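## Task

Fit the yellow divider over the binder's rings so that each ring passes through one of its two holes, then shut the rings, keeping the pages already in the binder on them. It fails if a ring punches a fresh hole in the divider, and it does not count if the result only holds while the robot grips it.

## Robot and tools

Robot: two 6-joint arms, left_arm and right_arm, each ending in a parallel two-finger gripper. The arms face each other across the table. The names are labels only and do not match the left or right side of any picture.

Scene frame: the origin is the table's centre, +z points up, and the table surface is at z = +0.020 m. left_arm's base is on the +y side at (+0.054, +0.488, +0.119) m with quat_wxyz (+0.679, 0, 0, -0.734). right_arm's base is at (-0.001, -0.494, +0.072) m with quat_wxyz (+0.827, 0, 0, +0.562). Each gripper's fingers point along its own +x axis and close along its y axis. The reported end_effector_position is the point between the finger pads, about 3 to 4 cm short of the tips. At long reach it may be a little off.

execute_actions takes "actions", a list holding zero or one item, plus an optional "pictures" boolean (images come by default).
- Empty list: moves nothing and reports the current state.
- Motion item: {"rows": [...], "steps": n}. n runs from 1 to 15 (default 15), and each step lasts 1/30 s. Each row covers one step. If there are fewer rows than steps, the final row repeats.
- Wait item: {"steps": n} with no rows, n at most 300. It returns once n steps have passed since the previous result, and your reply time is counted inside those steps.
A rejected call sends nothing to the robot.

Row layout: one flat list of 14 numbers covering both arms, always all 14. First come left_arm's waist, shoulder, elbow, wrist pitch, wrist yaw and wrist roll, then its gripper opening. right_arm's seven follow in the same order. The six joint values are absolute target angles in radians, in the same form as the Joint positions line; they are not offsets.

Joint ranges, the same for both arms:
- waist -3.054 to 3.054
- shoulder 0.000 to 3.142
- elbow 0.000 to 2.356
- wrist pitch -1.571 to 1.571
- wrist yaw -1.571 to 1.571
- wrist roll -3.142 to 3.142
The true stops can differ from these by up to 0.010 rad. A call is refused if a target is more than 0.010 rad beyond a stop and also further out than that joint's last reported angle. A target past the real stop is clipped to it, and the result may then say "joint sent to its limit". That note can refer to an earlier action, and its absence does not prove there is more room.

Gripper opening: a unitless value from -1 to 1.
- +1 is fully open, a 0.088 m gap between the pads.
- Empty fingers touch at about -0.80; going lower adds nothing.
- A full close takes at least about 0.5 s.
- grip_measured reports the actual opening on this same scale. To hold something, command a value clearly below grip_measured; the further below, the firmer the squeeze.
- Each pad pushes with roughly 34 N at most. A sudden close can hit harder and sometimes springs the fingers open.
- Readings may be off by about 1 mm per gripper, with the error constant within a scene.

Motion limits: on every step, each joint's target is held near its measured angle. The lead is 0.211 rad for waist, shoulder and elbow, 0.213 for wrist pitch, 0.267 for wrist yaw and 0.228 for wrist roll. If the targets would shift a gripper more than 70 mm from where it is, all of that arm's targets are scaled back. Large moves therefore take several calls. Friction can leave a joint short of its target, especially at full stretch, and small turns may not happen at all, so check Joint positions after moving. Between calls, the arms keep heading for the last row you sent until everything has nearly stopped, or until a step is HELD.

Result lines:
- The state line gives each gripper's position (m), quat_wxyz and linear and angular velocities.
- Joint positions and Joint velocities give one block per arm: six joints (rad, rad/s) followed by the finger gap (m, m/s).
- Joint torques lists six numbers per arm. They include offsets, scaling and noise, so read them loosely.
- "joint command not followed" means a clearance check altered or blocked some targets.
- HELD marks steps on which your row was partly or wholly not sent.
- TORQUE FAULT: a joint hit its load limit, so that arm freezes for 10 s and drops the rest of the call. Load limits in N m are waist 16.8, shoulder 20.8, elbow 20.8, wrist pitch 5.49, wrist yaw 5.47, wrist roll 5.13, and carried weight counts toward them.
- MOTOR HOT appears from 50 °C. At 95 °C an OVER-TEMPERATURE FAULT holds the arm still. If it does not cool within 30 to 60 s, the arm and its gripper lose power and go limp. Holding loads heats motors, even while you are thinking.

Cameras: cam_high, cam_low, cam_left_wrist and cam_right_wrist, each 504x504 and returned in that order. zoom_image takes "camera" (one of those names) and "region" [x0, y0, x1, y1] in image pixels, with (0, 0) at the top-left and at most 504 by 504. It returns a sharper crop of that camera's latest image.

Other tools:
- show_instructions (no arguments) shows the reference images.
- read_manual takes an optional section, "licences", and returns URDF licence text.
- finished_scene takes "scene", the number of the current scene.

The simulation keeps running while you reply, and replies cost time. Work to avoid:
- Do not let the arms strike or press each other, mounts included.
- Do not knock anything off the table.
- Do not drop, slam or shove objects hard.
- Do not force a ring through the divider instead of its holes.
Loose objects may occasionally be nudged by an outside push. The final arrangement must stay in place once the grippers let go.

Each tool is called after "Emit:" by a JSON object that holds its "op" and its "data", one argument or row to a line.

Reference images:

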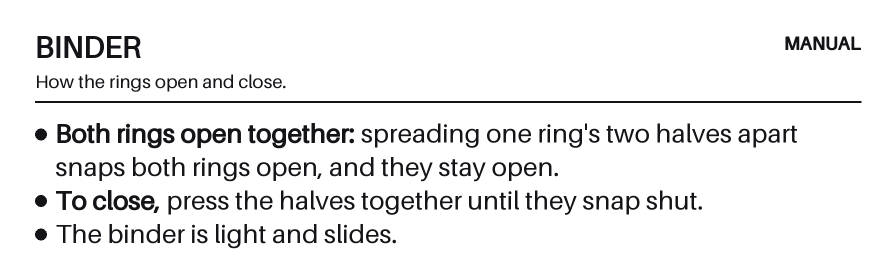

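## Session

Emit:
{"op": "execute_actions", "data": {
  "actions": []
}}

Scene clock: 0.00 s of 4050.00 s.
left_arm: end_effector_position=(+0.3125, +0.3872, +0.3251) grip_measured=+0.824 end_effector_quat_wxyz=(-0.303, +0.679, -0.394, -0.541) end_effector_velocity=(-0.001, +0.003, -0.001) end_effector_angular_velocity=(+0.022, +0.003, +0.008) | right_arm: end_effector_position=(+0.1153, -0.2013, +0.3929) grip_measured=+0.846 end_effector_quat_wxyz=(+0.827, +0.014, -0.019, +0.562) end_effector_velocity=(-0.000, -0.000, -0.004) end_effector_angular_velocity=(-0.014, -0.003, +0.005)
Joint positions: left_arm=[ 1.371  1.477  1.448 -1.381  0.171 -2.396  0.079] | right_arm=[-0.001  0.847  0.642  0.252 -0.003  0.002  0.08 ]
Joint velocities: left_arm=[-0.002 -0.002 -0.002 -0.007 -0.022 -0.007 -0.   ] | right_arm=[-0.002 -0.002 -0.007 -0.007 -0.007 -0.007  0.   ]
Joint torques (N m, as the arm reports them, + toward a larger angle): no reading
Heat: left arm: hottest wrist pitch 33 °C (+0.0 °C/min); right arm: hottest shoulder 32 °C (+0.0 °C/min).

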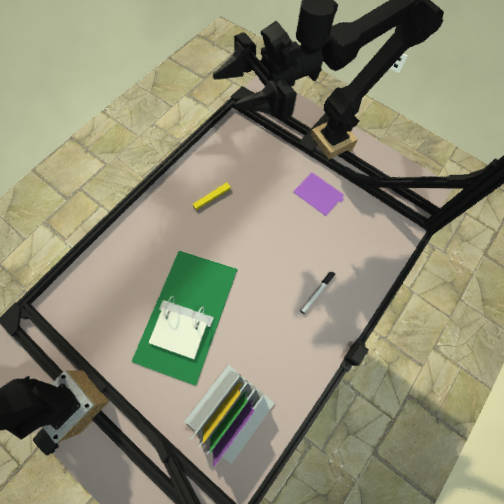

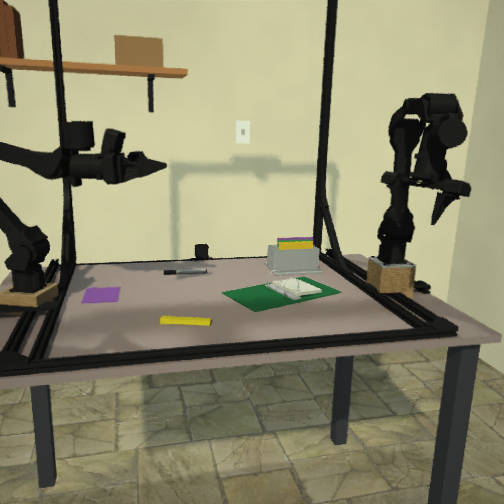

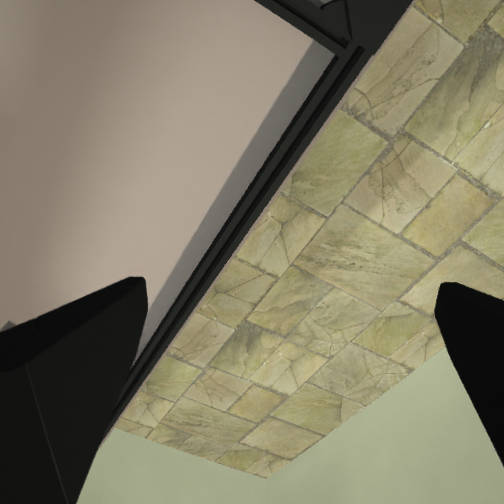

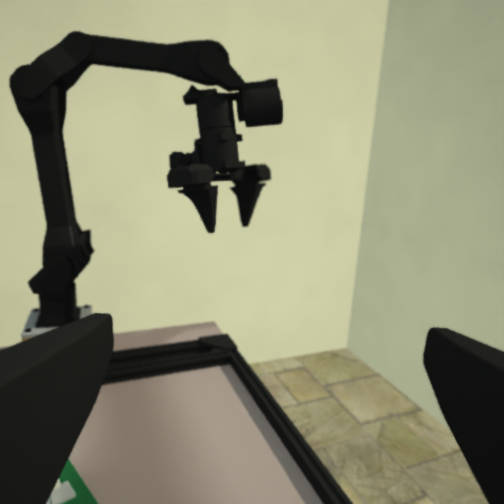

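Emit:
{"op": "zoom_image", "data": {
  "camera": "cam_high",
  "region": [110, 230, 300, 480]
}}

Emit:
{"op": "zoom_image", "data": {
  "camera": "cam_low",
  "region": [140, 210, 360, 340]
}}

Region (110, 230, 300, 480) of cam_high's 504x504 image, scaled by 2.016, with more detail than that image has; it fills the left 383 columns of this view, and the rest is white.

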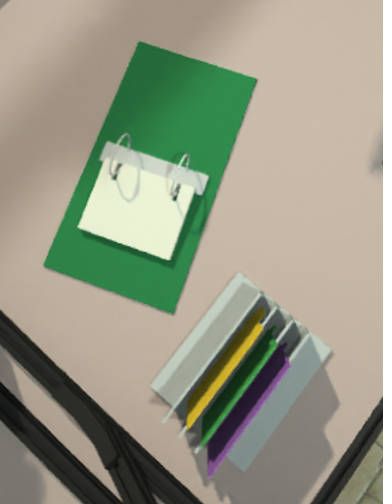

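Region (140, 210, 360, 340) of cam_low's 504x504 image, scaled by 2.291, with more detail than that image has; it fills the top 298 rows of this view, and the rest is white.

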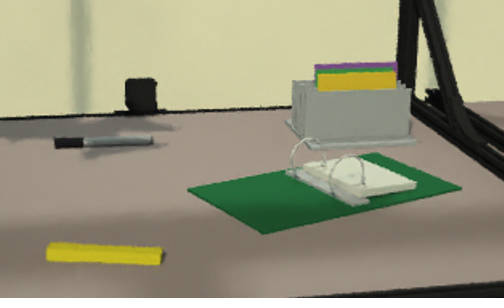

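Emit:
{"op": "execute_actions", "data": {
  "actions": [
    {"rows":[[1.1,1.55,1.52,-1.4,0.14,-2.0,1,0,0.847,0.642,0.252,0,0,1],[0.8,1.62,1.58,-1.42,0.11,-1.6,1,0,0.847,0.642,0.252,0,0,1],[0.8,1.62,1.58,-1.42,0.11,-1.6,1,0,0.847,0.642,0.252,0,0,1],[0.8,1.62,1.58,-1.42,0.11,-1.6,1,0,0.847,0.642,0.252,0,0,1],[0.5,1.7,1.66,-1.45,0.08,-1.2,1,0,0.847,0.642,0.252,0,0,1],[0.5,1.7,1.66,-1.45,0.08,-1.2,1,0,0.847,0.642,0.252,0,0,1],[0.5,1.7,1.66,-1.45,0.08,-1.2,1,0,0.847,0.642,0.252,0,0,1],[0.2,1.78,1.74,-1.47,0.05,-0.8,1,0,0.847,0.642,0.252,0,0,1],[0.2,1.78,1.74,-1.47,0.05,-0.8,1,0,0.847,0.642,0.252,0,0,1],[0.2,1.78,1.74,-1.47,0.05,-0.8,1,0,0.847,0.642,0.252,0,0,1],[-0.05,1.85,1.8,-1.5,0.02,-0.4,1,0,0.847,0.642,0.252,0,0,1],[-0.05,1.85,1.8,-1.5,0.02,-0.4,1,0,0.847,0.642,0.252,0,0,1],[-0.22,1.903,1.849,-1.517,0,0,1,0,0.847,0.642,0.252,0,0,1]],"steps":15}
  ],
  "pictures": false
}}

Emit:
{"op": "execute_actions", "data": {
  "actions": [
    {"steps":30}
  ]
}}

Scene clock: 27.13 s of 4050.00 s.
left_arm: end_effector_position=(+0.2385, +0.1948, +0.3068) grip_measured=+0.985 end_effector_quat_wxyz=(-0.671, +0.219, -0.682, -0.193) end_effector_velocity=(-0.345, -0.351, -0.078) end_effector_angular_velocity=(+0.251, -0.131, -3.040) | right_arm: end_effector_position=(+0.1153, -0.2013, +0.3929) grip_measured=+1.000 end_effector_quat_wxyz=(+0.827, +0.014, -0.019, +0.562) end_effector_velocity=(-0.001, -0.001, -0.001) end_effector_angular_velocity=(+0.000, +0.007, +0.005)
Joint positions: left_arm=[ 0.652  1.847  1.798 -1.491  0.025 -1.589  0.087] | right_arm=[-0.001  0.847  0.642  0.252 -0.003  0.002  0.088]
Joint velocities: left_arm=[-1.473  0.574  0.432 -0.037 -0.198  1.575  0.001] | right_arm=[-0.002 -0.007 -0.002 -0.007 -0.007  0.007  0.   ]
Joint torques (N m, as the arm reports them, + toward a larger angle): left_arm=[-0.58 -7.54  6.43 -0.56 -0.19  0.15] | right_arm=[ 0.33 -2.97  7.52  1.92  0.1  -0.07]
Heat: left arm: hottest wrist pitch 33 °C (+0.0 °C/min); right arm: hottest elbow 35 °C (+6.6 °C/min).
Steps of this call (steps 1 to 90: nothing new was sent; then 23.63 s passed at rest; steps 91 to 105: all 15 steps of this action). Readings (joint positions):
91: left_arm=[1.359 1.484 1.454 -1.388 0.159 -2.363] | right_arm=[-0.001 0.847 0.642 0.252 -0.003 0.002]
92: left_arm=[1.314 1.504 1.477 -1.402 0.147 -2.303] | right_arm=[-0.001 0.847 0.642 0.252 -0.003 0.002]
94: left_arm=[1.208 1.555 1.530 -1.397 0.136 -2.192] | right_arm=[-0.001 0.847 0.642 0.252 -0.003 0.002]
98: left_arm=[1.004 1.667 1.623 -1.437 0.096 -1.973] | right_arm=[-0.001 0.847 0.642 0.252 -0.003 0.002]
105: the state above

Scene clock: 28.13 s of 4050.00 s.
left_arm: end_effector_position=(-0.0495, +0.1508, +0.3014) grip_measured=+0.987 end_effector_quat_wxyz=(+0.435, +0.555, +0.437, -0.558) end_effector_velocity=(-0.001, +0.002, -0.001) end_effector_angular_velocity=(+0.007, -0.010, -0.484) | right_arm: end_effector_position=(+0.1153, -0.2013, +0.3931) grip_measured=+1.000 end_effector_quat_wxyz=(+0.827, +0.014, -0.019, +0.562) end_effector_velocity=(+0.001, -0.001, -0.002) end_effector_angular_velocity=(-0.010, -0.004, -0.000)
Joint positions: left_arm=[-0.217  1.896  1.842 -1.515  0.005 -0.055  0.087] | right_arm=[-0.001  0.847  0.642  0.252 -0.003  0.002  0.088]
Joint velocities: left_arm=[-0.007  0.002 -0.002 -0.007 -0.007  0.476  0.   ] | right_arm=[-0.007 -0.002 -0.002 -0.007 -0.007 -0.007  0.   ]
Joint torques (N m, as the arm reports them, + toward a larger angle): left_arm=[-0.07 -7.11  6.92  0.01 -0.18  0.14] | right_arm=[ 0.06 -2.71  7.22  1.93  0.1  -0.05]
Heat: left arm: hottest wrist pitch 33 °C (+0.0 °C/min); right arm: hottest elbow 35 °C (+6.4 °C/min).
Steps of this call (steps 1 to 30: the robot went on to your last target). Readings (joint positions):
1: left_arm=[0.603 1.863 1.810 -1.496 0.019 -1.534] | right_arm=[-0.001 0.847 0.642 0.252 -0.003 0.002]
2: left_arm=[0.553 1.876 1.817 -1.502 0.016 -1.481] | right_arm=[-0.001 0.847 0.642 0.252 -0.003 0.002]
4: left_arm=[0.454 1.890 1.825 -1.507 0.011 -1.374] | right_arm=[-0.001 0.847 0.642 0.252 -0.003 0.002]
8: left_arm=[0.256 1.895 1.837 -1.511 0.007 -1.164] | right_arm=[-0.001 0.847 0.642 0.252 -0.003 0.002]
30: the state above

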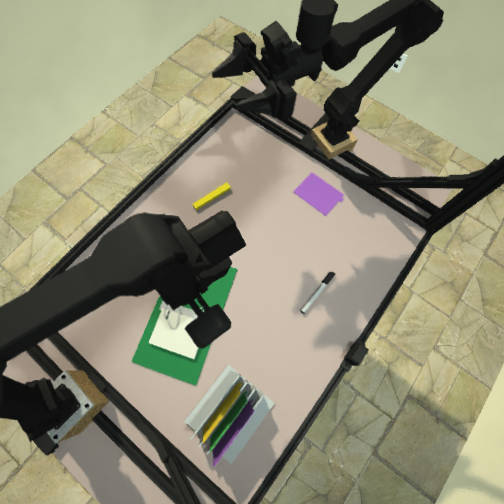

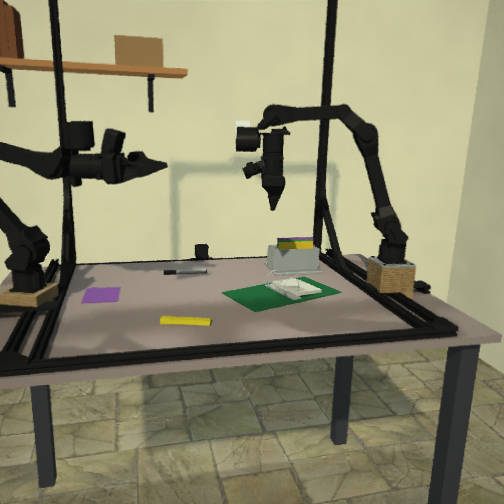

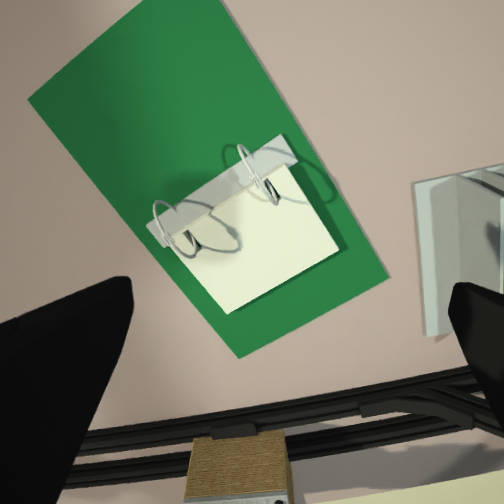

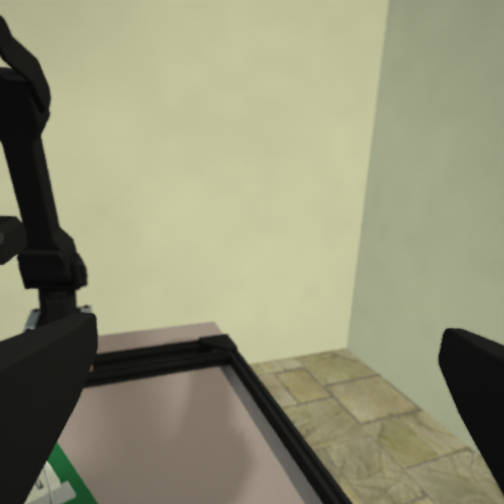

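Emit:
{"op": "zoom_image", "data": {
  "camera": "cam_left_wrist",
  "region": [130, 110, 350, 330]
}}

Region (130, 110, 350, 330) of cam_left_wrist's 504x504 image, scaled by 2.291, with more detail than that image has.

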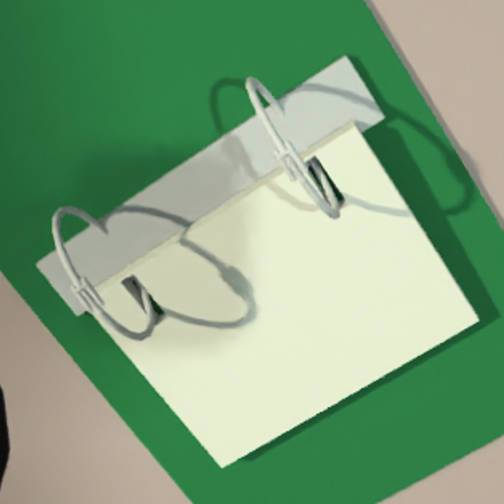

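Emit:
{"op": "execute_actions", "data": {
  "actions": [
    {"rows":[[-0.1,1.91,1.72,-1.39,0.12,0.3,0.5,0,0.847,0.642,0.252,0,0,1],[0.0,1.92,1.6,-1.28,0.22,0.5,0,0,0.847,0.642,0.252,0,0,1],[0.1,1.94,1.48,-1.17,0.33,0.75,-0.5,0,0.847,0.642,0.252,0,0,1],[0.2,1.95,1.36,-1.06,0.44,1.0,-1,0,0.847,0.642,0.252,0,0,1],[0.2,1.95,1.36,-1.06,0.44,1.0,-1,0,0.847,0.642,0.252,0,0,1],[0.3,1.97,1.24,-0.95,0.55,1.25,-1,0,0.847,0.642,0.252,0,0,1],[0.3,1.97,1.24,-0.95,0.55,1.25,-1,0,0.847,0.642,0.252,0,0,1],[0.41,1.99,1.12,-0.83,0.66,1.5,-1,0,0.847,0.642,0.252,0,0,1],[0.41,1.99,1.12,-0.83,0.66,1.5,-1,0,0.847,0.642,0.252,0,0,1],[0.526,2.006,0.994,-0.712,0.774,1.787,-1,0,0.847,0.642,0.252,0,0,1]],"steps":15}
  ],
  "pictures": false
}}

Emit:
{"op": "execute_actions", "data": {
  "actions": [
    {"steps":25}
  ]
}}

Scene clock: 76.83 s of 4050.00 s.
left_arm: end_effector_position=(+0.0771, +0.1395, +0.1479) grip_measured=-0.758 end_effector_quat_wxyz=(+0.298, +0.314, +0.437, -0.788) end_effector_velocity=(+0.313, +0.261, -0.274) end_effector_angular_velocity=(-0.787, +0.198, +0.054) | right_arm: end_effector_position=(+0.1153, -0.2013, +0.3931) grip_measured=+1.000 end_effector_quat_wxyz=(+0.827, +0.014, -0.019, +0.562) end_effector_velocity=(+0.002, -0.001, -0.003) end_effector_angular_velocity=(-0.018, -0.000, -0.010)
Joint positions: left_arm=[ 0.431  1.997  1.197 -0.815  0.713  0.764  0.002] | right_arm=[-0.001  0.847  0.642  0.252 -0.003  0.002  0.088]
Joint velocities: left_arm=[ 1.282  0.027 -1.443  1.062  0.403  1.648 -0.175] | right_arm=[-0.002 -0.002  0.002 -0.022  0.007 -0.007  0.   ]
Joint torques (N m, as the arm reports them, + toward a larger angle): left_arm=[-2.11 -7.36  3.33 -0.24  0.94  0.19] | right_arm=[-0.09 -2.83  7.6   1.91  0.05 -0.09]
Heat: left arm: hottest shoulder 35 °C (+2.0 °C/min); right arm: hottest wrist pitch 38 °C (+4.0 °C/min).
Steps of this call (steps 1 to 30: the robot went on to your last target; steps 31 to 90: nothing new was sent; then 45.20 s passed at rest; steps 91 to 105: all 15 steps of this action). Readings (joint positions):
91: left_arm=[-0.212 1.896 1.828 -1.497 0.022 0.035] | right_arm=[-0.001 0.847 0.642 0.252 -0.003 0.002]
92: left_arm=[-0.188 1.893 1.797 -1.451 0.068 0.092] | right_arm=[-0.001 0.847 0.642 0.252 -0.003 0.002]
94: left_arm=[-0.105 1.896 1.718 -1.354 0.178 0.189] | right_arm=[-0.001 0.847 0.642 0.252 -0.003 0.002]
98: left_arm=[0.083 1.945 1.539 -1.164 0.405 0.386] | right_arm=[-0.001 0.847 0.642 0.252 -0.003 0.002]
105: the state above

Scene clock: 77.67 s of 4050.00 s.
left_arm: end_effector_position=(+0.0829, +0.1837, +0.1134) grip_measured=-0.809 end_effector_quat_wxyz=(+0.136, +0.380, +0.060, -0.913) end_effector_velocity=(+0.000, +0.003, -0.003) end_effector_angular_velocity=(-0.024, -0.028, -0.053) | right_arm: end_effector_position=(+0.1153, -0.2013, +0.3931) grip_measured=+1.000 end_effector_quat_wxyz=(+0.827, +0.014, -0.019, +0.562) end_effector_velocity=(-0.003, +0.000, +0.000) end_effector_angular_velocity=(-0.005, -0.007, +0.019)
Joint positions: left_arm=[ 0.524  2.006  1.    -0.714  0.769  1.775  0.   ] | right_arm=[-0.001  0.847  0.642  0.252 -0.003  0.002  0.088]
Joint velocities: left_arm=[-0.002  0.002 -0.002 -0.007 -0.022  0.066  0.   ] | right_arm=[-0.002 -0.002  0.002 -0.007 -0.022 -0.007  0.   ]
Joint torques (N m, as the arm reports them, + toward a larger angle): left_arm=[ 0.22 -7.03  3.3  -0.02  0.8   0.16] | right_arm=[-0.11 -2.8   7.46  1.9   0.11 -0.07]
Heat: left arm: hottest shoulder 35 °C (+2.0 °C/min); right arm: hottest wrist pitch 38 °C (+4.0 °C/min).
Steps of this call (steps 1 to 25: the robot went on to your last target). Readings (joint positions):
1: left_arm=[0.469 1.997 1.150 -0.787 0.725 0.819] | right_arm=[-0.001 0.847 0.642 0.252 -0.003 0.002]
2: left_arm=[0.496 1.997 1.107 -0.771 0.734 0.875] | right_arm=[-0.001 0.847 0.642 0.252 -0.003 0.002]
4: left_arm=[0.518 2.003 1.046 -0.750 0.748 0.985] | right_arm=[-0.001 0.847 0.642 0.252 -0.003 0.002]
8: left_arm=[0.519 2.006 1.009 -0.723 0.765 1.207] | right_arm=[-0.001 0.847 0.642 0.252 -0.003 0.002]
25: the state above

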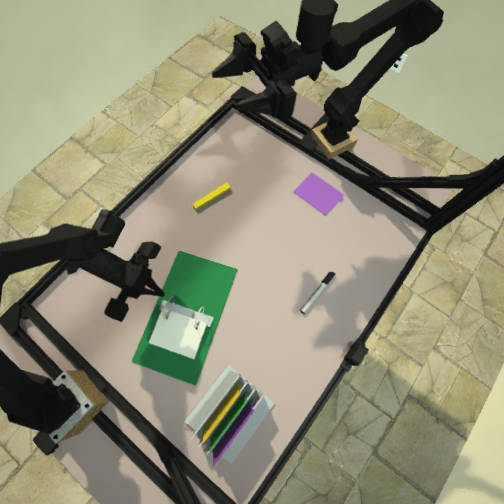

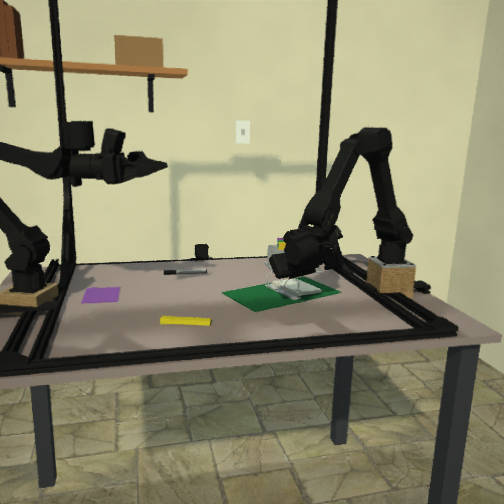

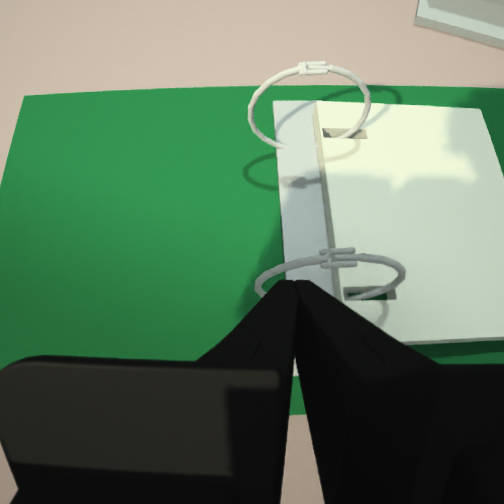

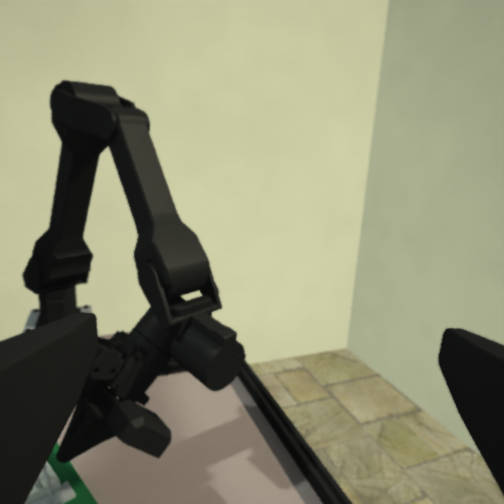

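Emit:
{"op": "execute_actions", "data": {
  "actions": [
    {"rows":[[0.521,2.023,0.965,-0.66,0.774,1.78,-1,0,0.847,0.642,0.252,0,0,1],[0.521,2.023,0.965,-0.66,0.774,1.78,-1,0,0.847,0.642,0.252,0,0,1],[0.518,2.04,0.935,-0.61,0.775,1.775,-1,0,0.847,0.642,0.252,0,0,1],[0.518,2.04,0.935,-0.61,0.775,1.775,-1,0,0.847,0.642,0.252,0,0,1],[0.514,2.057,0.906,-0.561,0.775,1.77,-1,0,0.847,0.642,0.252,0,0,1]],"steps":15}
  ]
}}

Scene clock: 112.90 s of 4050.00 s.
left_arm: end_effector_position=(+0.0756, +0.1934, +0.0859) grip_measured=-0.809 end_effector_quat_wxyz=(+0.136, +0.382, +0.051, -0.913) end_effector_velocity=(+0.000, +0.004, -0.003) end_effector_angular_velocity=(+0.025, -0.013, -0.000) | right_arm: end_effector_position=(+0.1153, -0.2013, +0.3931) grip_measured=+1.000 end_effector_quat_wxyz=(+0.827, +0.014, -0.019, +0.562) end_effector_velocity=(-0.000, -0.000, -0.004) end_effector_angular_velocity=(-0.009, +0.011, +0.005)
Joint positions: left_arm=[ 0.516  2.05   0.912 -0.566  0.771  1.774  0.   ] | right_arm=[-0.001  0.847  0.642  0.252 -0.003  0.002  0.088]
Joint velocities: left_arm=[-0.002  0.002 -0.002 -0.007 -0.022 -0.007  0.   ] | right_arm=[-0.002 -0.002 -0.007 -0.007 -0.007  0.007  0.   ]
Joint torques (N m, as the arm reports them, + toward a larger angle): left_arm=[-0.19 -5.92  2.75 -0.07  0.76 -0.15] | right_arm=[-0.01 -3.06  7.5   1.9   0.1  -0.08]
Heat: left arm: hottest shoulder 36 °C (+3.0 °C/min); right arm: hottest wrist pitch 39 °C (+2.0 °C/min).
Steps of this call (steps 1 to 30: the robot went on to your last target; steps 31 to 90: nothing new was sent; then 31.73 s passed at rest; steps 91 to 105: all 15 steps of this action). Readings (joint positions):
91: left_arm=[0.524 2.006 0.997 -0.706 0.770 1.783] | right_arm=[-0.001 0.847 0.642 0.252 -0.003 0.002]
92: left_arm=[0.524 2.006 0.991 -0.691 0.770 1.783] | right_arm=[-0.001 0.847 0.642 0.252 -0.003 0.002]
94: left_arm=[0.523 2.012 0.973 -0.657 0.771 1.783] | right_arm=[-0.001 0.847 0.642 0.252 -0.003 0.002]
98: left_arm=[0.519 2.040 0.928 -0.593 0.771 1.777] | right_arm=[-0.001 0.847 0.642 0.252 -0.003 0.002]
105: the state above

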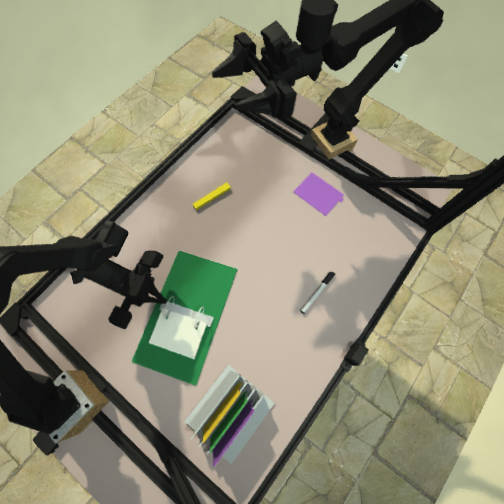

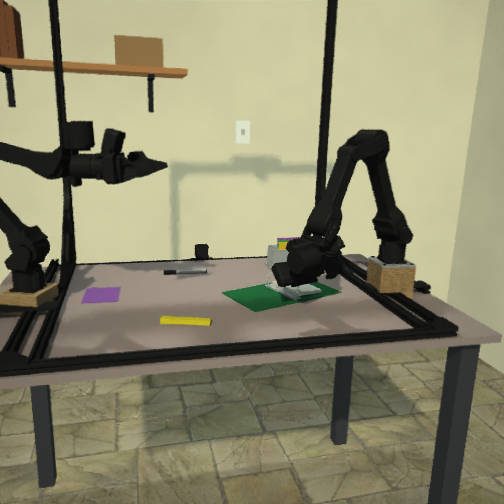

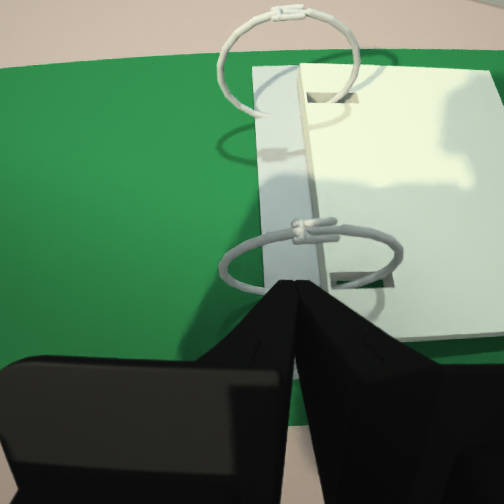

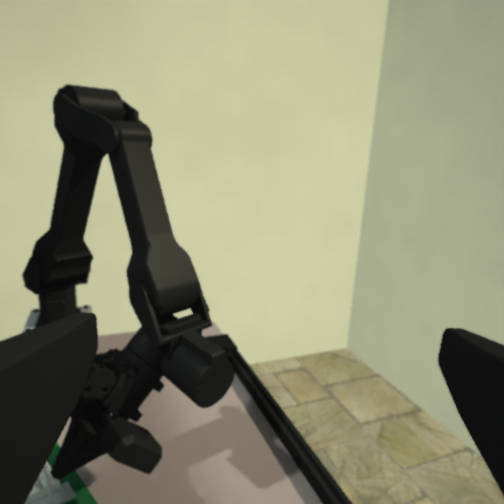

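Emit:
{"op": "execute_actions", "data": {
  "actions": [
    {"rows":[[0.497,2.052,0.892,-0.535,0.777,1.747,-1,0,0.847,0.642,0.252,0,0,1],[0.497,2.052,0.892,-0.535,0.777,1.747,-1,0,0.847,0.642,0.252,0,0,1],[0.48,2.047,0.878,-0.51,0.78,1.723,-1,0,0.847,0.642,0.252,0,0,1],[0.48,2.047,0.878,-0.51,0.78,1.723,-1,0,0.847,0.642,0.252,0,0,1],[0.462,2.041,0.862,-0.484,0.782,1.70,-1,0,0.847,0.642,0.252,0,0,1]],"steps":15}
  ]
}}

Scene clock: 126.87 s of 4050.00 s.
left_arm: end_effector_position=(+0.0591, +0.1949, +0.0791) grip_measured=-0.809 end_effector_quat_wxyz=(+0.133, +0.380, +0.057, -0.913) end_effector_velocity=(-0.003, +0.003, -0.002) end_effector_angular_velocity=(+0.030, +0.001, +0.018) | right_arm: end_effector_position=(+0.1153, -0.2013, +0.3933) grip_measured=+1.000 end_effector_quat_wxyz=(+0.827, +0.014, -0.019, +0.562) end_effector_velocity=(-0.001, -0.001, -0.001) end_effector_angular_velocity=(-0.005, -0.006, +0.005)
Joint positions: left_arm=[ 0.465  2.05   0.869 -0.487  0.777  1.706  0.   ] | right_arm=[-0.001  0.847  0.643  0.252 -0.003  0.002  0.088]
Joint velocities: left_arm=[-0.007 -0.002 -0.012  0.007 -0.007 -0.037  0.   ] | right_arm=[-0.002 -0.007 -0.002 -0.007 -0.007 -0.007  0.   ]
Joint torques (N m, as the arm reports them, + toward a larger angle): left_arm=[-0.37 -7.66  2.72  0.03  0.82 -0.08] | right_arm=[-0.11 -2.9   7.47  1.9   0.12 -0.02]
Heat: left arm: hottest shoulder 36 °C (+2.0 °C/min); right arm: hottest elbow 39 °C (+1.0 °C/min).
Steps of this call (steps 1 to 15: the robot went on to your last target; steps 16 to 90: nothing new was sent; then 10.47 s passed at rest; steps 91 to 105: all 15 steps of this action). Readings (joint positions):
91: left_arm=[0.515 2.050 0.910 -0.558 0.771 1.770] | right_arm=[-0.001 0.847 0.643 0.252 -0.003 0.002]
92: left_arm=[0.512 2.050 0.907 -0.551 0.771 1.765] | right_arm=[-0.001 0.847 0.643 0.252 -0.003 0.002]
94: left_arm=[0.501 2.050 0.899 -0.534 0.772 1.749] | right_arm=[-0.001 0.847 0.643 0.252 -0.003 0.002]
98: left_arm=[0.472 2.050 0.876 -0.501 0.776 1.718] | right_arm=[-0.001 0.847 0.643 0.252 -0.003 0.002]
105: the state above

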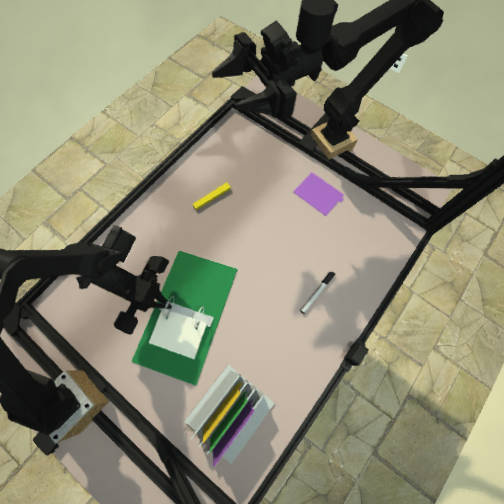

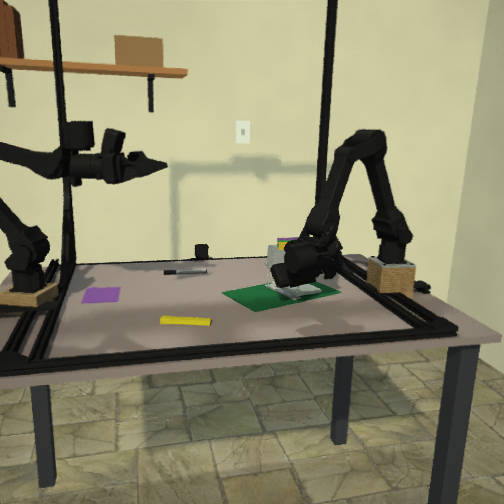

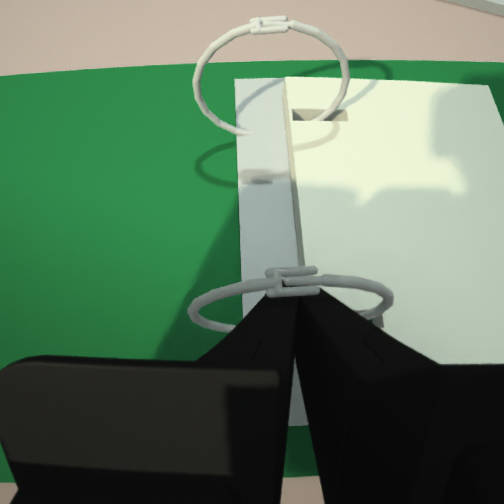

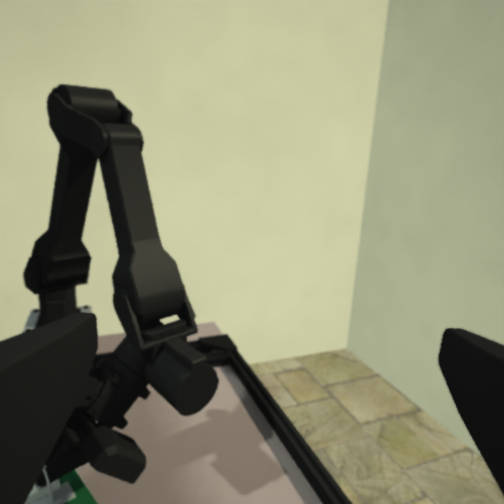

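Emit:
{"op": "execute_actions", "data": {
  "actions": [
    {"rows":[[0.462,2.041,0.862,-0.484,0.782,1.70,-0.6,0,0.847,0.642,0.252,0,0,1],[0.462,2.041,0.862,-0.484,0.782,1.70,-0.6,0,0.847,0.642,0.252,0,0,1],[0.462,2.041,0.862,-0.484,0.782,1.70,-0.6,0,0.847,0.642,0.252,0,0,1],[0.462,2.041,0.862,-0.484,0.782,1.70,-0.4,0,0.847,0.642,0.252,0,0,1],[0.462,2.041,0.862,-0.484,0.782,1.70,-0.4,0,0.847,0.642,0.252,0,0,1],[0.462,2.041,0.862,-0.484,0.782,1.70,-0.4,0,0.847,0.642,0.252,0,0,1],[0.462,2.041,0.862,-0.484,0.782,1.70,-0.2,0,0.847,0.642,0.252,0,0,1],[0.462,2.041,0.862,-0.484,0.782,1.70,-0.2,0,0.847,0.642,0.252,0,0,1],[0.462,2.041,0.862,-0.484,0.782,1.70,-0.2,0,0.847,0.642,0.252,0,0,1],[0.462,2.041,0.862,-0.484,0.782,1.70,0,0,0.847,0.642,0.252,0,0,1]],"steps":15}
  ]
}}

Scene clock: 134.47 s of 4050.00 s.
left_arm: end_effector_position=(+0.0593, +0.1950, +0.0783) grip_measured=-0.072 end_effector_quat_wxyz=(+0.134, +0.382, +0.058, -0.913) end_effector_velocity=(-0.004, +0.005, +0.001) end_effector_angular_velocity=(+0.027, +0.018, +0.003) | right_arm: end_effector_position=(+0.1153, -0.2013, +0.3933) grip_measured=+1.000 end_effector_quat_wxyz=(+0.827, +0.014, -0.019, +0.562) end_effector_velocity=(+0.001, -0.002, +0.003) end_effector_angular_velocity=(+0.009, -0.012, -0.000)
Joint positions: left_arm=[ 0.464  2.049  0.866 -0.481  0.773  1.7    0.035] | right_arm=[-0.001  0.847  0.643  0.252 -0.003  0.002  0.088]
Joint velocities: left_arm=[-0.002 -0.002 -0.007 -0.022  0.007 -0.007  0.026] | right_arm=[-0.007 -0.007 -0.002  0.007 -0.007 -0.007  0.   ]
Joint torques (N m, as the arm reports them, + toward a larger angle): left_arm=[-0.21 -7.66  2.85 -0.22  0.96  0.02] | right_arm=[-0.02 -2.94  7.59  1.87  0.14 -0.03]
Heat: left arm: hottest shoulder 36 °C (+1.0 °C/min); right arm: hottest elbow 39 °C (+1.0 °C/min).
Steps of this call (steps 1 to 15: the robot went on to your last target; steps 16 to 90: nothing new was sent; then 4.10 s passed at rest; steps 91 to 105: all 15 steps of this action). Readings (joint positions):
91: left_arm=[0.464 2.049 0.868 -0.485 0.777 1.704] | right_arm=[-0.001 0.847 0.643 0.252 -0.003 0.002]
92: left_arm=[0.464 2.049 0.868 -0.485 0.777 1.704] | right_arm=[-0.001 0.847 0.643 0.252 -0.003 0.002]
94: left_arm=[0.464 2.049 0.868 -0.485 0.777 1.704] | right_arm=[-0.001 0.847 0.643 0.252 -0.003 0.002]
98: left_arm=[0.464 2.049 0.867 -0.486 0.776 1.704] | right_arm=[-0.001 0.847 0.643 0.252 -0.003 0.002]
105: the state above

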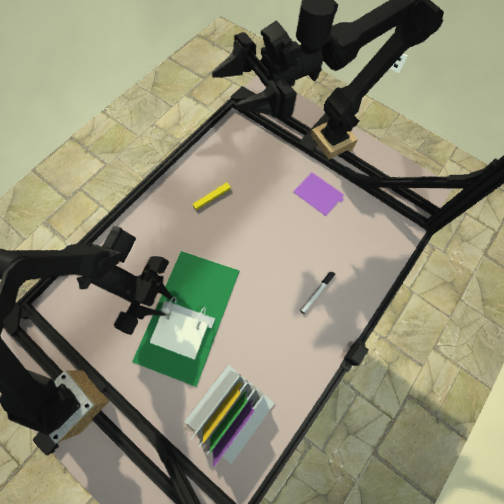

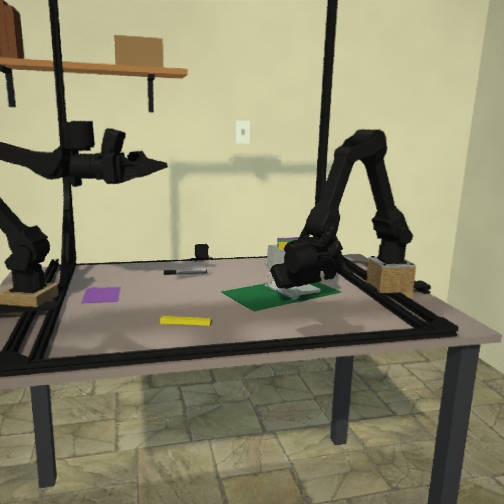

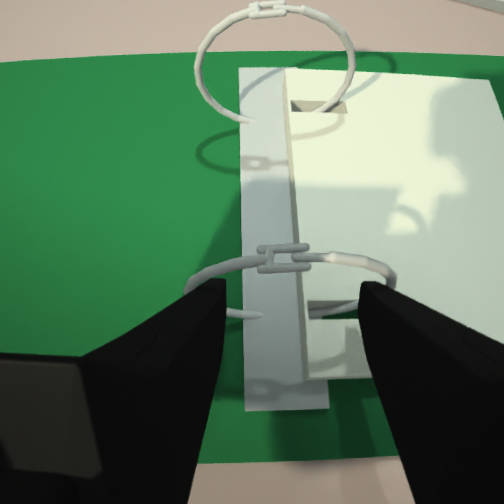

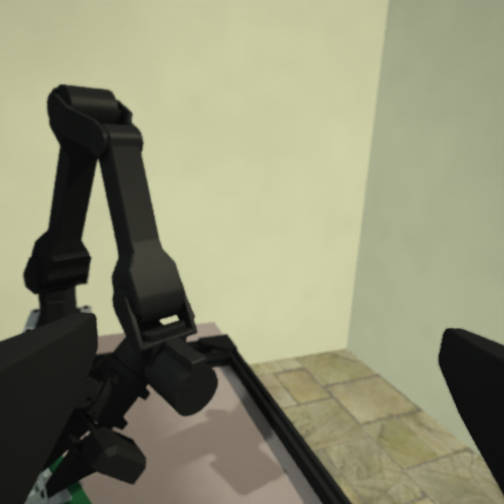

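Emit:
{"op": "execute_actions", "data": {
  "actions": [
    {"rows":[[0.49,2.05,0.885,-0.52,0.78,1.735,-0.5,0,0.847,0.642,0.252,0,0,1],[0.49,2.05,0.885,-0.52,0.78,1.735,-0.5,0,0.847,0.642,0.252,0,0,1],[0.514,2.057,0.906,-0.561,0.775,1.77,-1,0,0.847,0.642,0.252,0,0,1],[0.514,2.057,0.906,-0.561,0.775,1.77,-1,0,0.847,0.642,0.252,0,0,1],[0.514,2.057,0.906,-0.561,0.775,1.77,-1,0,0.847,0.642,0.252,0,0,1],[0.53,2.10,0.92,-0.577,0.82,1.815,-1,0,0.847,0.642,0.252,0,0,1],[0.53,2.10,0.92,-0.577,0.82,1.815,-1,0,0.847,0.642,0.252,0,0,1],[0.546,2.14,0.932,-0.593,0.867,1.86,-1,0,0.847,0.642,0.252,0,0,1],[0.546,2.14,0.932,-0.593,0.867,1.86,-1,0,0.847,0.642,0.252,0,0,1],[0.562,2.183,0.945,-0.608,0.913,1.905,-1,0,0.847,0.642,0.252,0,0,1],[0.562,2.183,0.945,-0.608,0.913,1.905,-1,0,0.847,0.642,0.252,0,0,1],[0.578,2.225,0.957,-0.624,0.96,1.95,-1,0,0.847,0.642,0.252,0,0,1],[0.578,2.225,0.957,-0.624,0.96,1.95,-1,0,0.847,0.642,0.252,0,0,1],[0.5945,2.266,0.97,-0.64,1.0055,1.996,-1,0,0.847,0.642,0.252,0,0,1]],"steps":15}
  ],
  "pictures": false
}}

Emit:
{"op": "execute_actions", "data": {
  "actions": [
    {"steps":10}
  ]
}}

Scene clock: 159.27 s of 4050.00 s.
left_arm: end_effector_position=(+0.0706, +0.1989, +0.0721) grip_measured=-0.809 end_effector_quat_wxyz=(+0.134, +0.289, +0.044, -0.947) end_effector_velocity=(+0.008, +0.009, -0.054) end_effector_angular_velocity=(-0.198, +0.585, +0.067) | right_arm: end_effector_position=(+0.1153, -0.2014, +0.3934) grip_measured=+1.000 end_effector_quat_wxyz=(+0.827, +0.014, -0.020, +0.562) end_effector_velocity=(-0.003, -0.000, -0.004) end_effector_angular_velocity=(-0.019, -0.001, +0.019)
Joint positions: left_arm=[ 0.571  2.205  0.948 -0.618  0.944  1.934  0.   ] | right_arm=[-0.001  0.846  0.643  0.252 -0.003  0.002  0.088]
Joint velocities: left_arm=[ 0.222  0.564  0.159 -0.154  0.535  0.564  0.   ] | right_arm=[-0.002 -0.007 -0.002 -0.022 -0.022 -0.007  0.   ]
Joint torques (N m, as the arm reports them, + toward a larger angle): left_arm=[ 0.15 -6.23  3.12 -0.47  0.83  0.19] | right_arm=[ 0.06 -2.77  7.26  1.94  0.09 -0.01]
Heat: left arm: hottest shoulder 37 °C (+2.0 °C/min); right arm: hottest wrist pitch 40 °C (+1.0 °C/min).
Steps of this call (steps 1 to 15: the robot went on to your last target; steps 16 to 90: nothing new was sent; then 21.30 s passed at rest; steps 91 to 105: all 15 steps of this action). Readings (joint positions):
91: left_arm=[0.466 2.049 0.866 -0.485 0.773 1.704] | right_arm=[-0.001 0.846 0.643 0.252 -0.003 0.002]
92: left_arm=[0.470 2.049 0.869 -0.497 0.773 1.710] | right_arm=[-0.001 0.846 0.643 0.252 -0.003 0.002]
94: left_arm=[0.485 2.049 0.878 -0.525 0.775 1.734] | right_arm=[-0.001 0.846 0.643 0.252 -0.003 0.002]
98: left_arm=[0.517 2.071 0.907 -0.558 0.805 1.789] | right_arm=[-0.001 0.846 0.643 0.252 -0.003 0.002]
105: the state above

Scene clock: 159.60 s of 4050.00 s.
left_arm: end_effector_position=(+0.0713, +0.1989, +0.0687) grip_measured=-0.809 end_effector_quat_wxyz=(+0.140, +0.260, +0.037, -0.955) end_effector_velocity=(+0.002, -0.000, -0.001) end_effector_angular_velocity=(-0.011, +0.007, -0.001) | right_arm: end_effector_position=(+0.1153, -0.2014, +0.3934) grip_measured=+1.000 end_effector_quat_wxyz=(+0.827, +0.014, -0.020, +0.562) end_effector_velocity=(-0.000, -0.000, -0.005) end_effector_angular_velocity=(-0.029, -0.013, +0.004)
Joint positions: left_arm=[ 0.592  2.255  0.965 -0.637  0.998  1.989  0.   ] | right_arm=[-0.001  0.846  0.643  0.252 -0.003  0.002  0.088]
Joint velocities: left_arm=[ 0.007  0.012  0.007 -0.007  0.007  0.022  0.   ] | right_arm=[-0.002 -0.002 -0.002 -0.022 -0.007 -0.022  0.   ]
Joint torques (N m, as the arm reports them, + toward a larger angle): left_arm=[ 0.03 -5.93  3.06 -0.43  0.9   0.18] | right_arm=[-0.08 -2.91  7.37  1.9   0.12 -0.03]
Heat: left arm: hottest shoulder 37 °C (+2.0 °C/min); right arm: hottest wrist pitch 40 °C (+1.0 °C/min).
Steps of this call (steps 1 to 10: the robot went on to your last target). Readings (joint positions):
1: left_arm=[0.578 2.222 0.953 -0.622 0.959 1.950] | right_arm=[-0.001 0.846 0.643 0.252 -0.003 0.002]
2: left_arm=[0.583 2.235 0.955 -0.627 0.969 1.961] | right_arm=[-0.001 0.846 0.643 0.252 -0.003 0.002]
4: left_arm=[0.589 2.248 0.958 -0.633 0.983 1.976] | right_arm=[-0.001 0.846 0.643 0.252 -0.003 0.002]
8: left_arm=[0.591 2.254 0.964 -0.636 0.996 1.987] | right_arm=[-0.001 0.846 0.643 0.252 -0.003 0.002]
10: the state above

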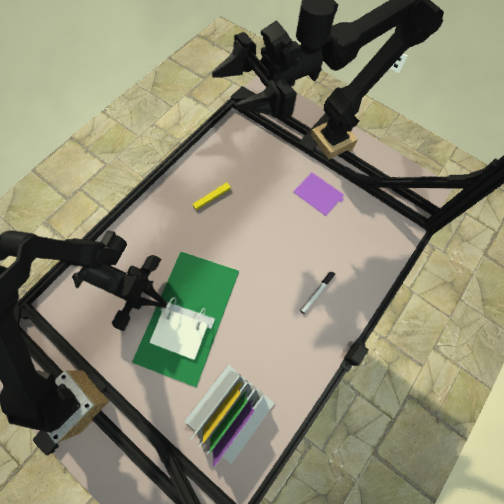

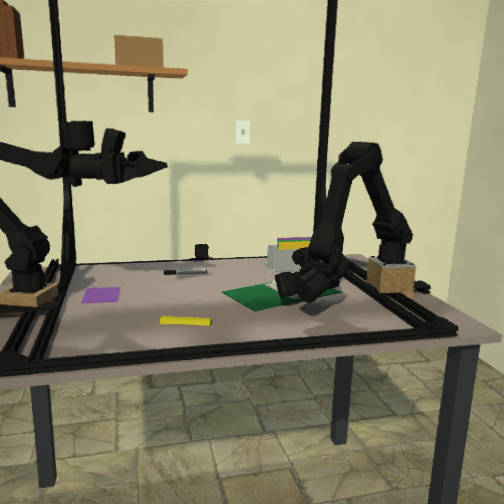

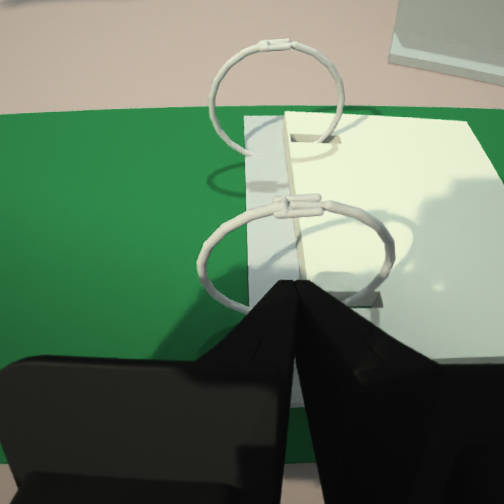

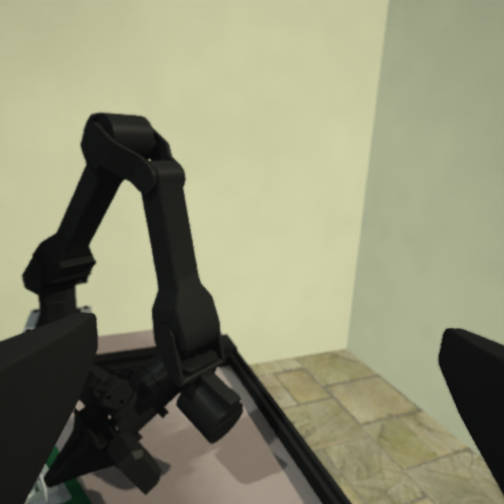

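Emit:
{"op": "execute_actions", "data": {
  "actions": [
    {"rows":[[0.581,2.26,0.96,-0.615,1.01,1.972,-1,0,0.847,0.642,0.252,0,0,1],[0.581,2.26,0.96,-0.615,1.01,1.972,-1,0,0.847,0.642,0.252,0,0,1],[0.567,2.254,0.95,-0.59,1.014,1.947,-1,0,0.847,0.642,0.252,0,0,1],[0.567,2.254,0.95,-0.59,1.014,1.947,-1,0,0.847,0.642,0.252,0,0,1],[0.552,2.2486,0.938,-0.565,1.018,1.9226,-1,0,0.847,0.642,0.252,0,0,1]],"steps":15}
  ]
}}

Scene clock: 167.43 s of 4050.00 s.
left_arm: end_effector_position=(+0.0607, +0.1959, +0.0650) grip_measured=-0.809 end_effector_quat_wxyz=(+0.139, +0.258, +0.040, -0.955) end_effector_velocity=(-0.001, -0.000, +0.002) end_effector_angular_velocity=(+0.008, +0.008, +0.011) | right_arm: end_effector_position=(+0.1153, -0.2014, +0.3937) grip_measured=+1.000 end_effector_quat_wxyz=(+0.827, +0.015, -0.020, +0.562) end_effector_velocity=(-0.001, -0.000, +0.003) end_effector_angular_velocity=(+0.009, -0.012, +0.005)
Joint positions: left_arm=[ 0.555  2.257  0.944 -0.569  1.013  1.928  0.   ] | right_arm=[-0.001  0.846  0.643  0.252 -0.003  0.002  0.088]
Joint velocities: left_arm=[-0.002 -0.007 -0.007  0.007  0.007 -0.022  0.   ] | right_arm=[-0.002 -0.002  0.002  0.007 -0.007 -0.007  0.   ]
Joint torques (N m, as the arm reports them, + toward a larger angle): left_arm=[-0.24 -8.24  1.63 -0.22  0.9  -0.14] | right_arm=[ 0.09 -3.    7.32  1.93  0.07 -0.02]
Heat: left arm: hottest shoulder 37 °C (+1.0 °C/min); right arm: hottest wrist pitch 40 °C (+1.0 °C/min).
Steps of this call (steps 1 to 30: the robot went on to your last target; steps 31 to 90: nothing new was sent; then 4.33 s passed at rest; steps 91 to 105: all 15 steps of this action). Readings (joint positions):
91: left_arm=[0.592 2.257 0.965 -0.637 1.001 1.992] | right_arm=[-0.001 0.846 0.643 0.252 -0.003 0.002]
92: left_arm=[0.591 2.257 0.965 -0.633 1.002 1.990] | right_arm=[-0.001 0.846 0.643 0.252 -0.003 0.002]
94: left_arm=[0.584 2.257 0.963 -0.614 1.005 1.974] | right_arm=[-0.001 0.846 0.643 0.252 -0.003 0.002]
98: left_arm=[0.561 2.257 0.949 -0.582 1.011 1.941] | right_arm=[-0.001 0.846 0.643 0.252 -0.003 0.002]
105: the state above

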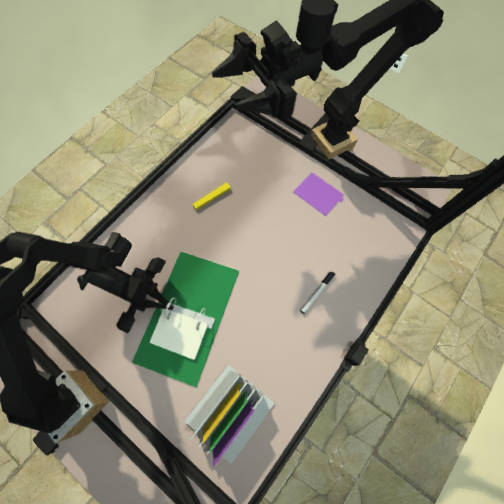

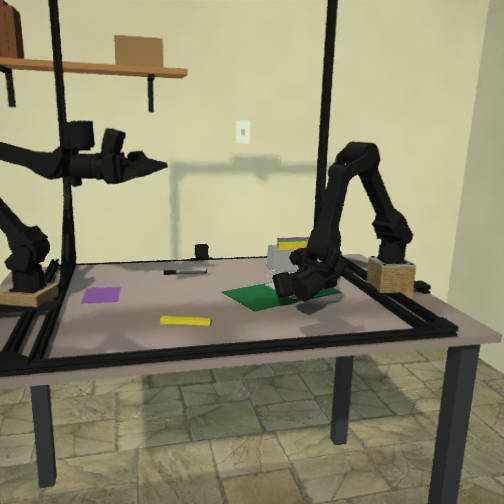

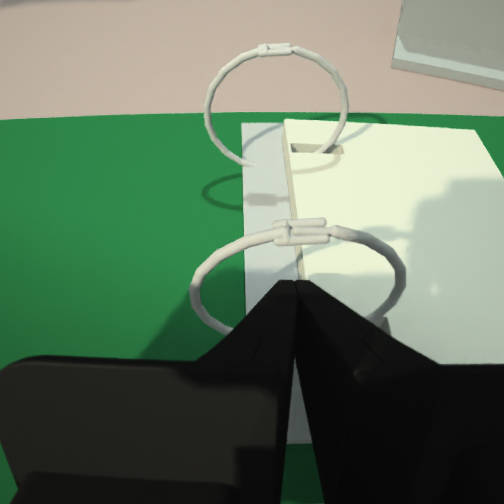

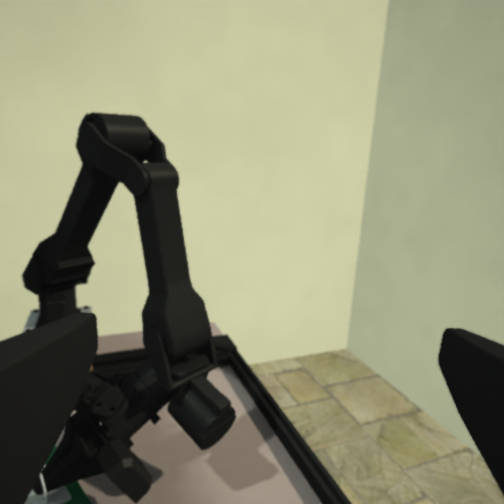

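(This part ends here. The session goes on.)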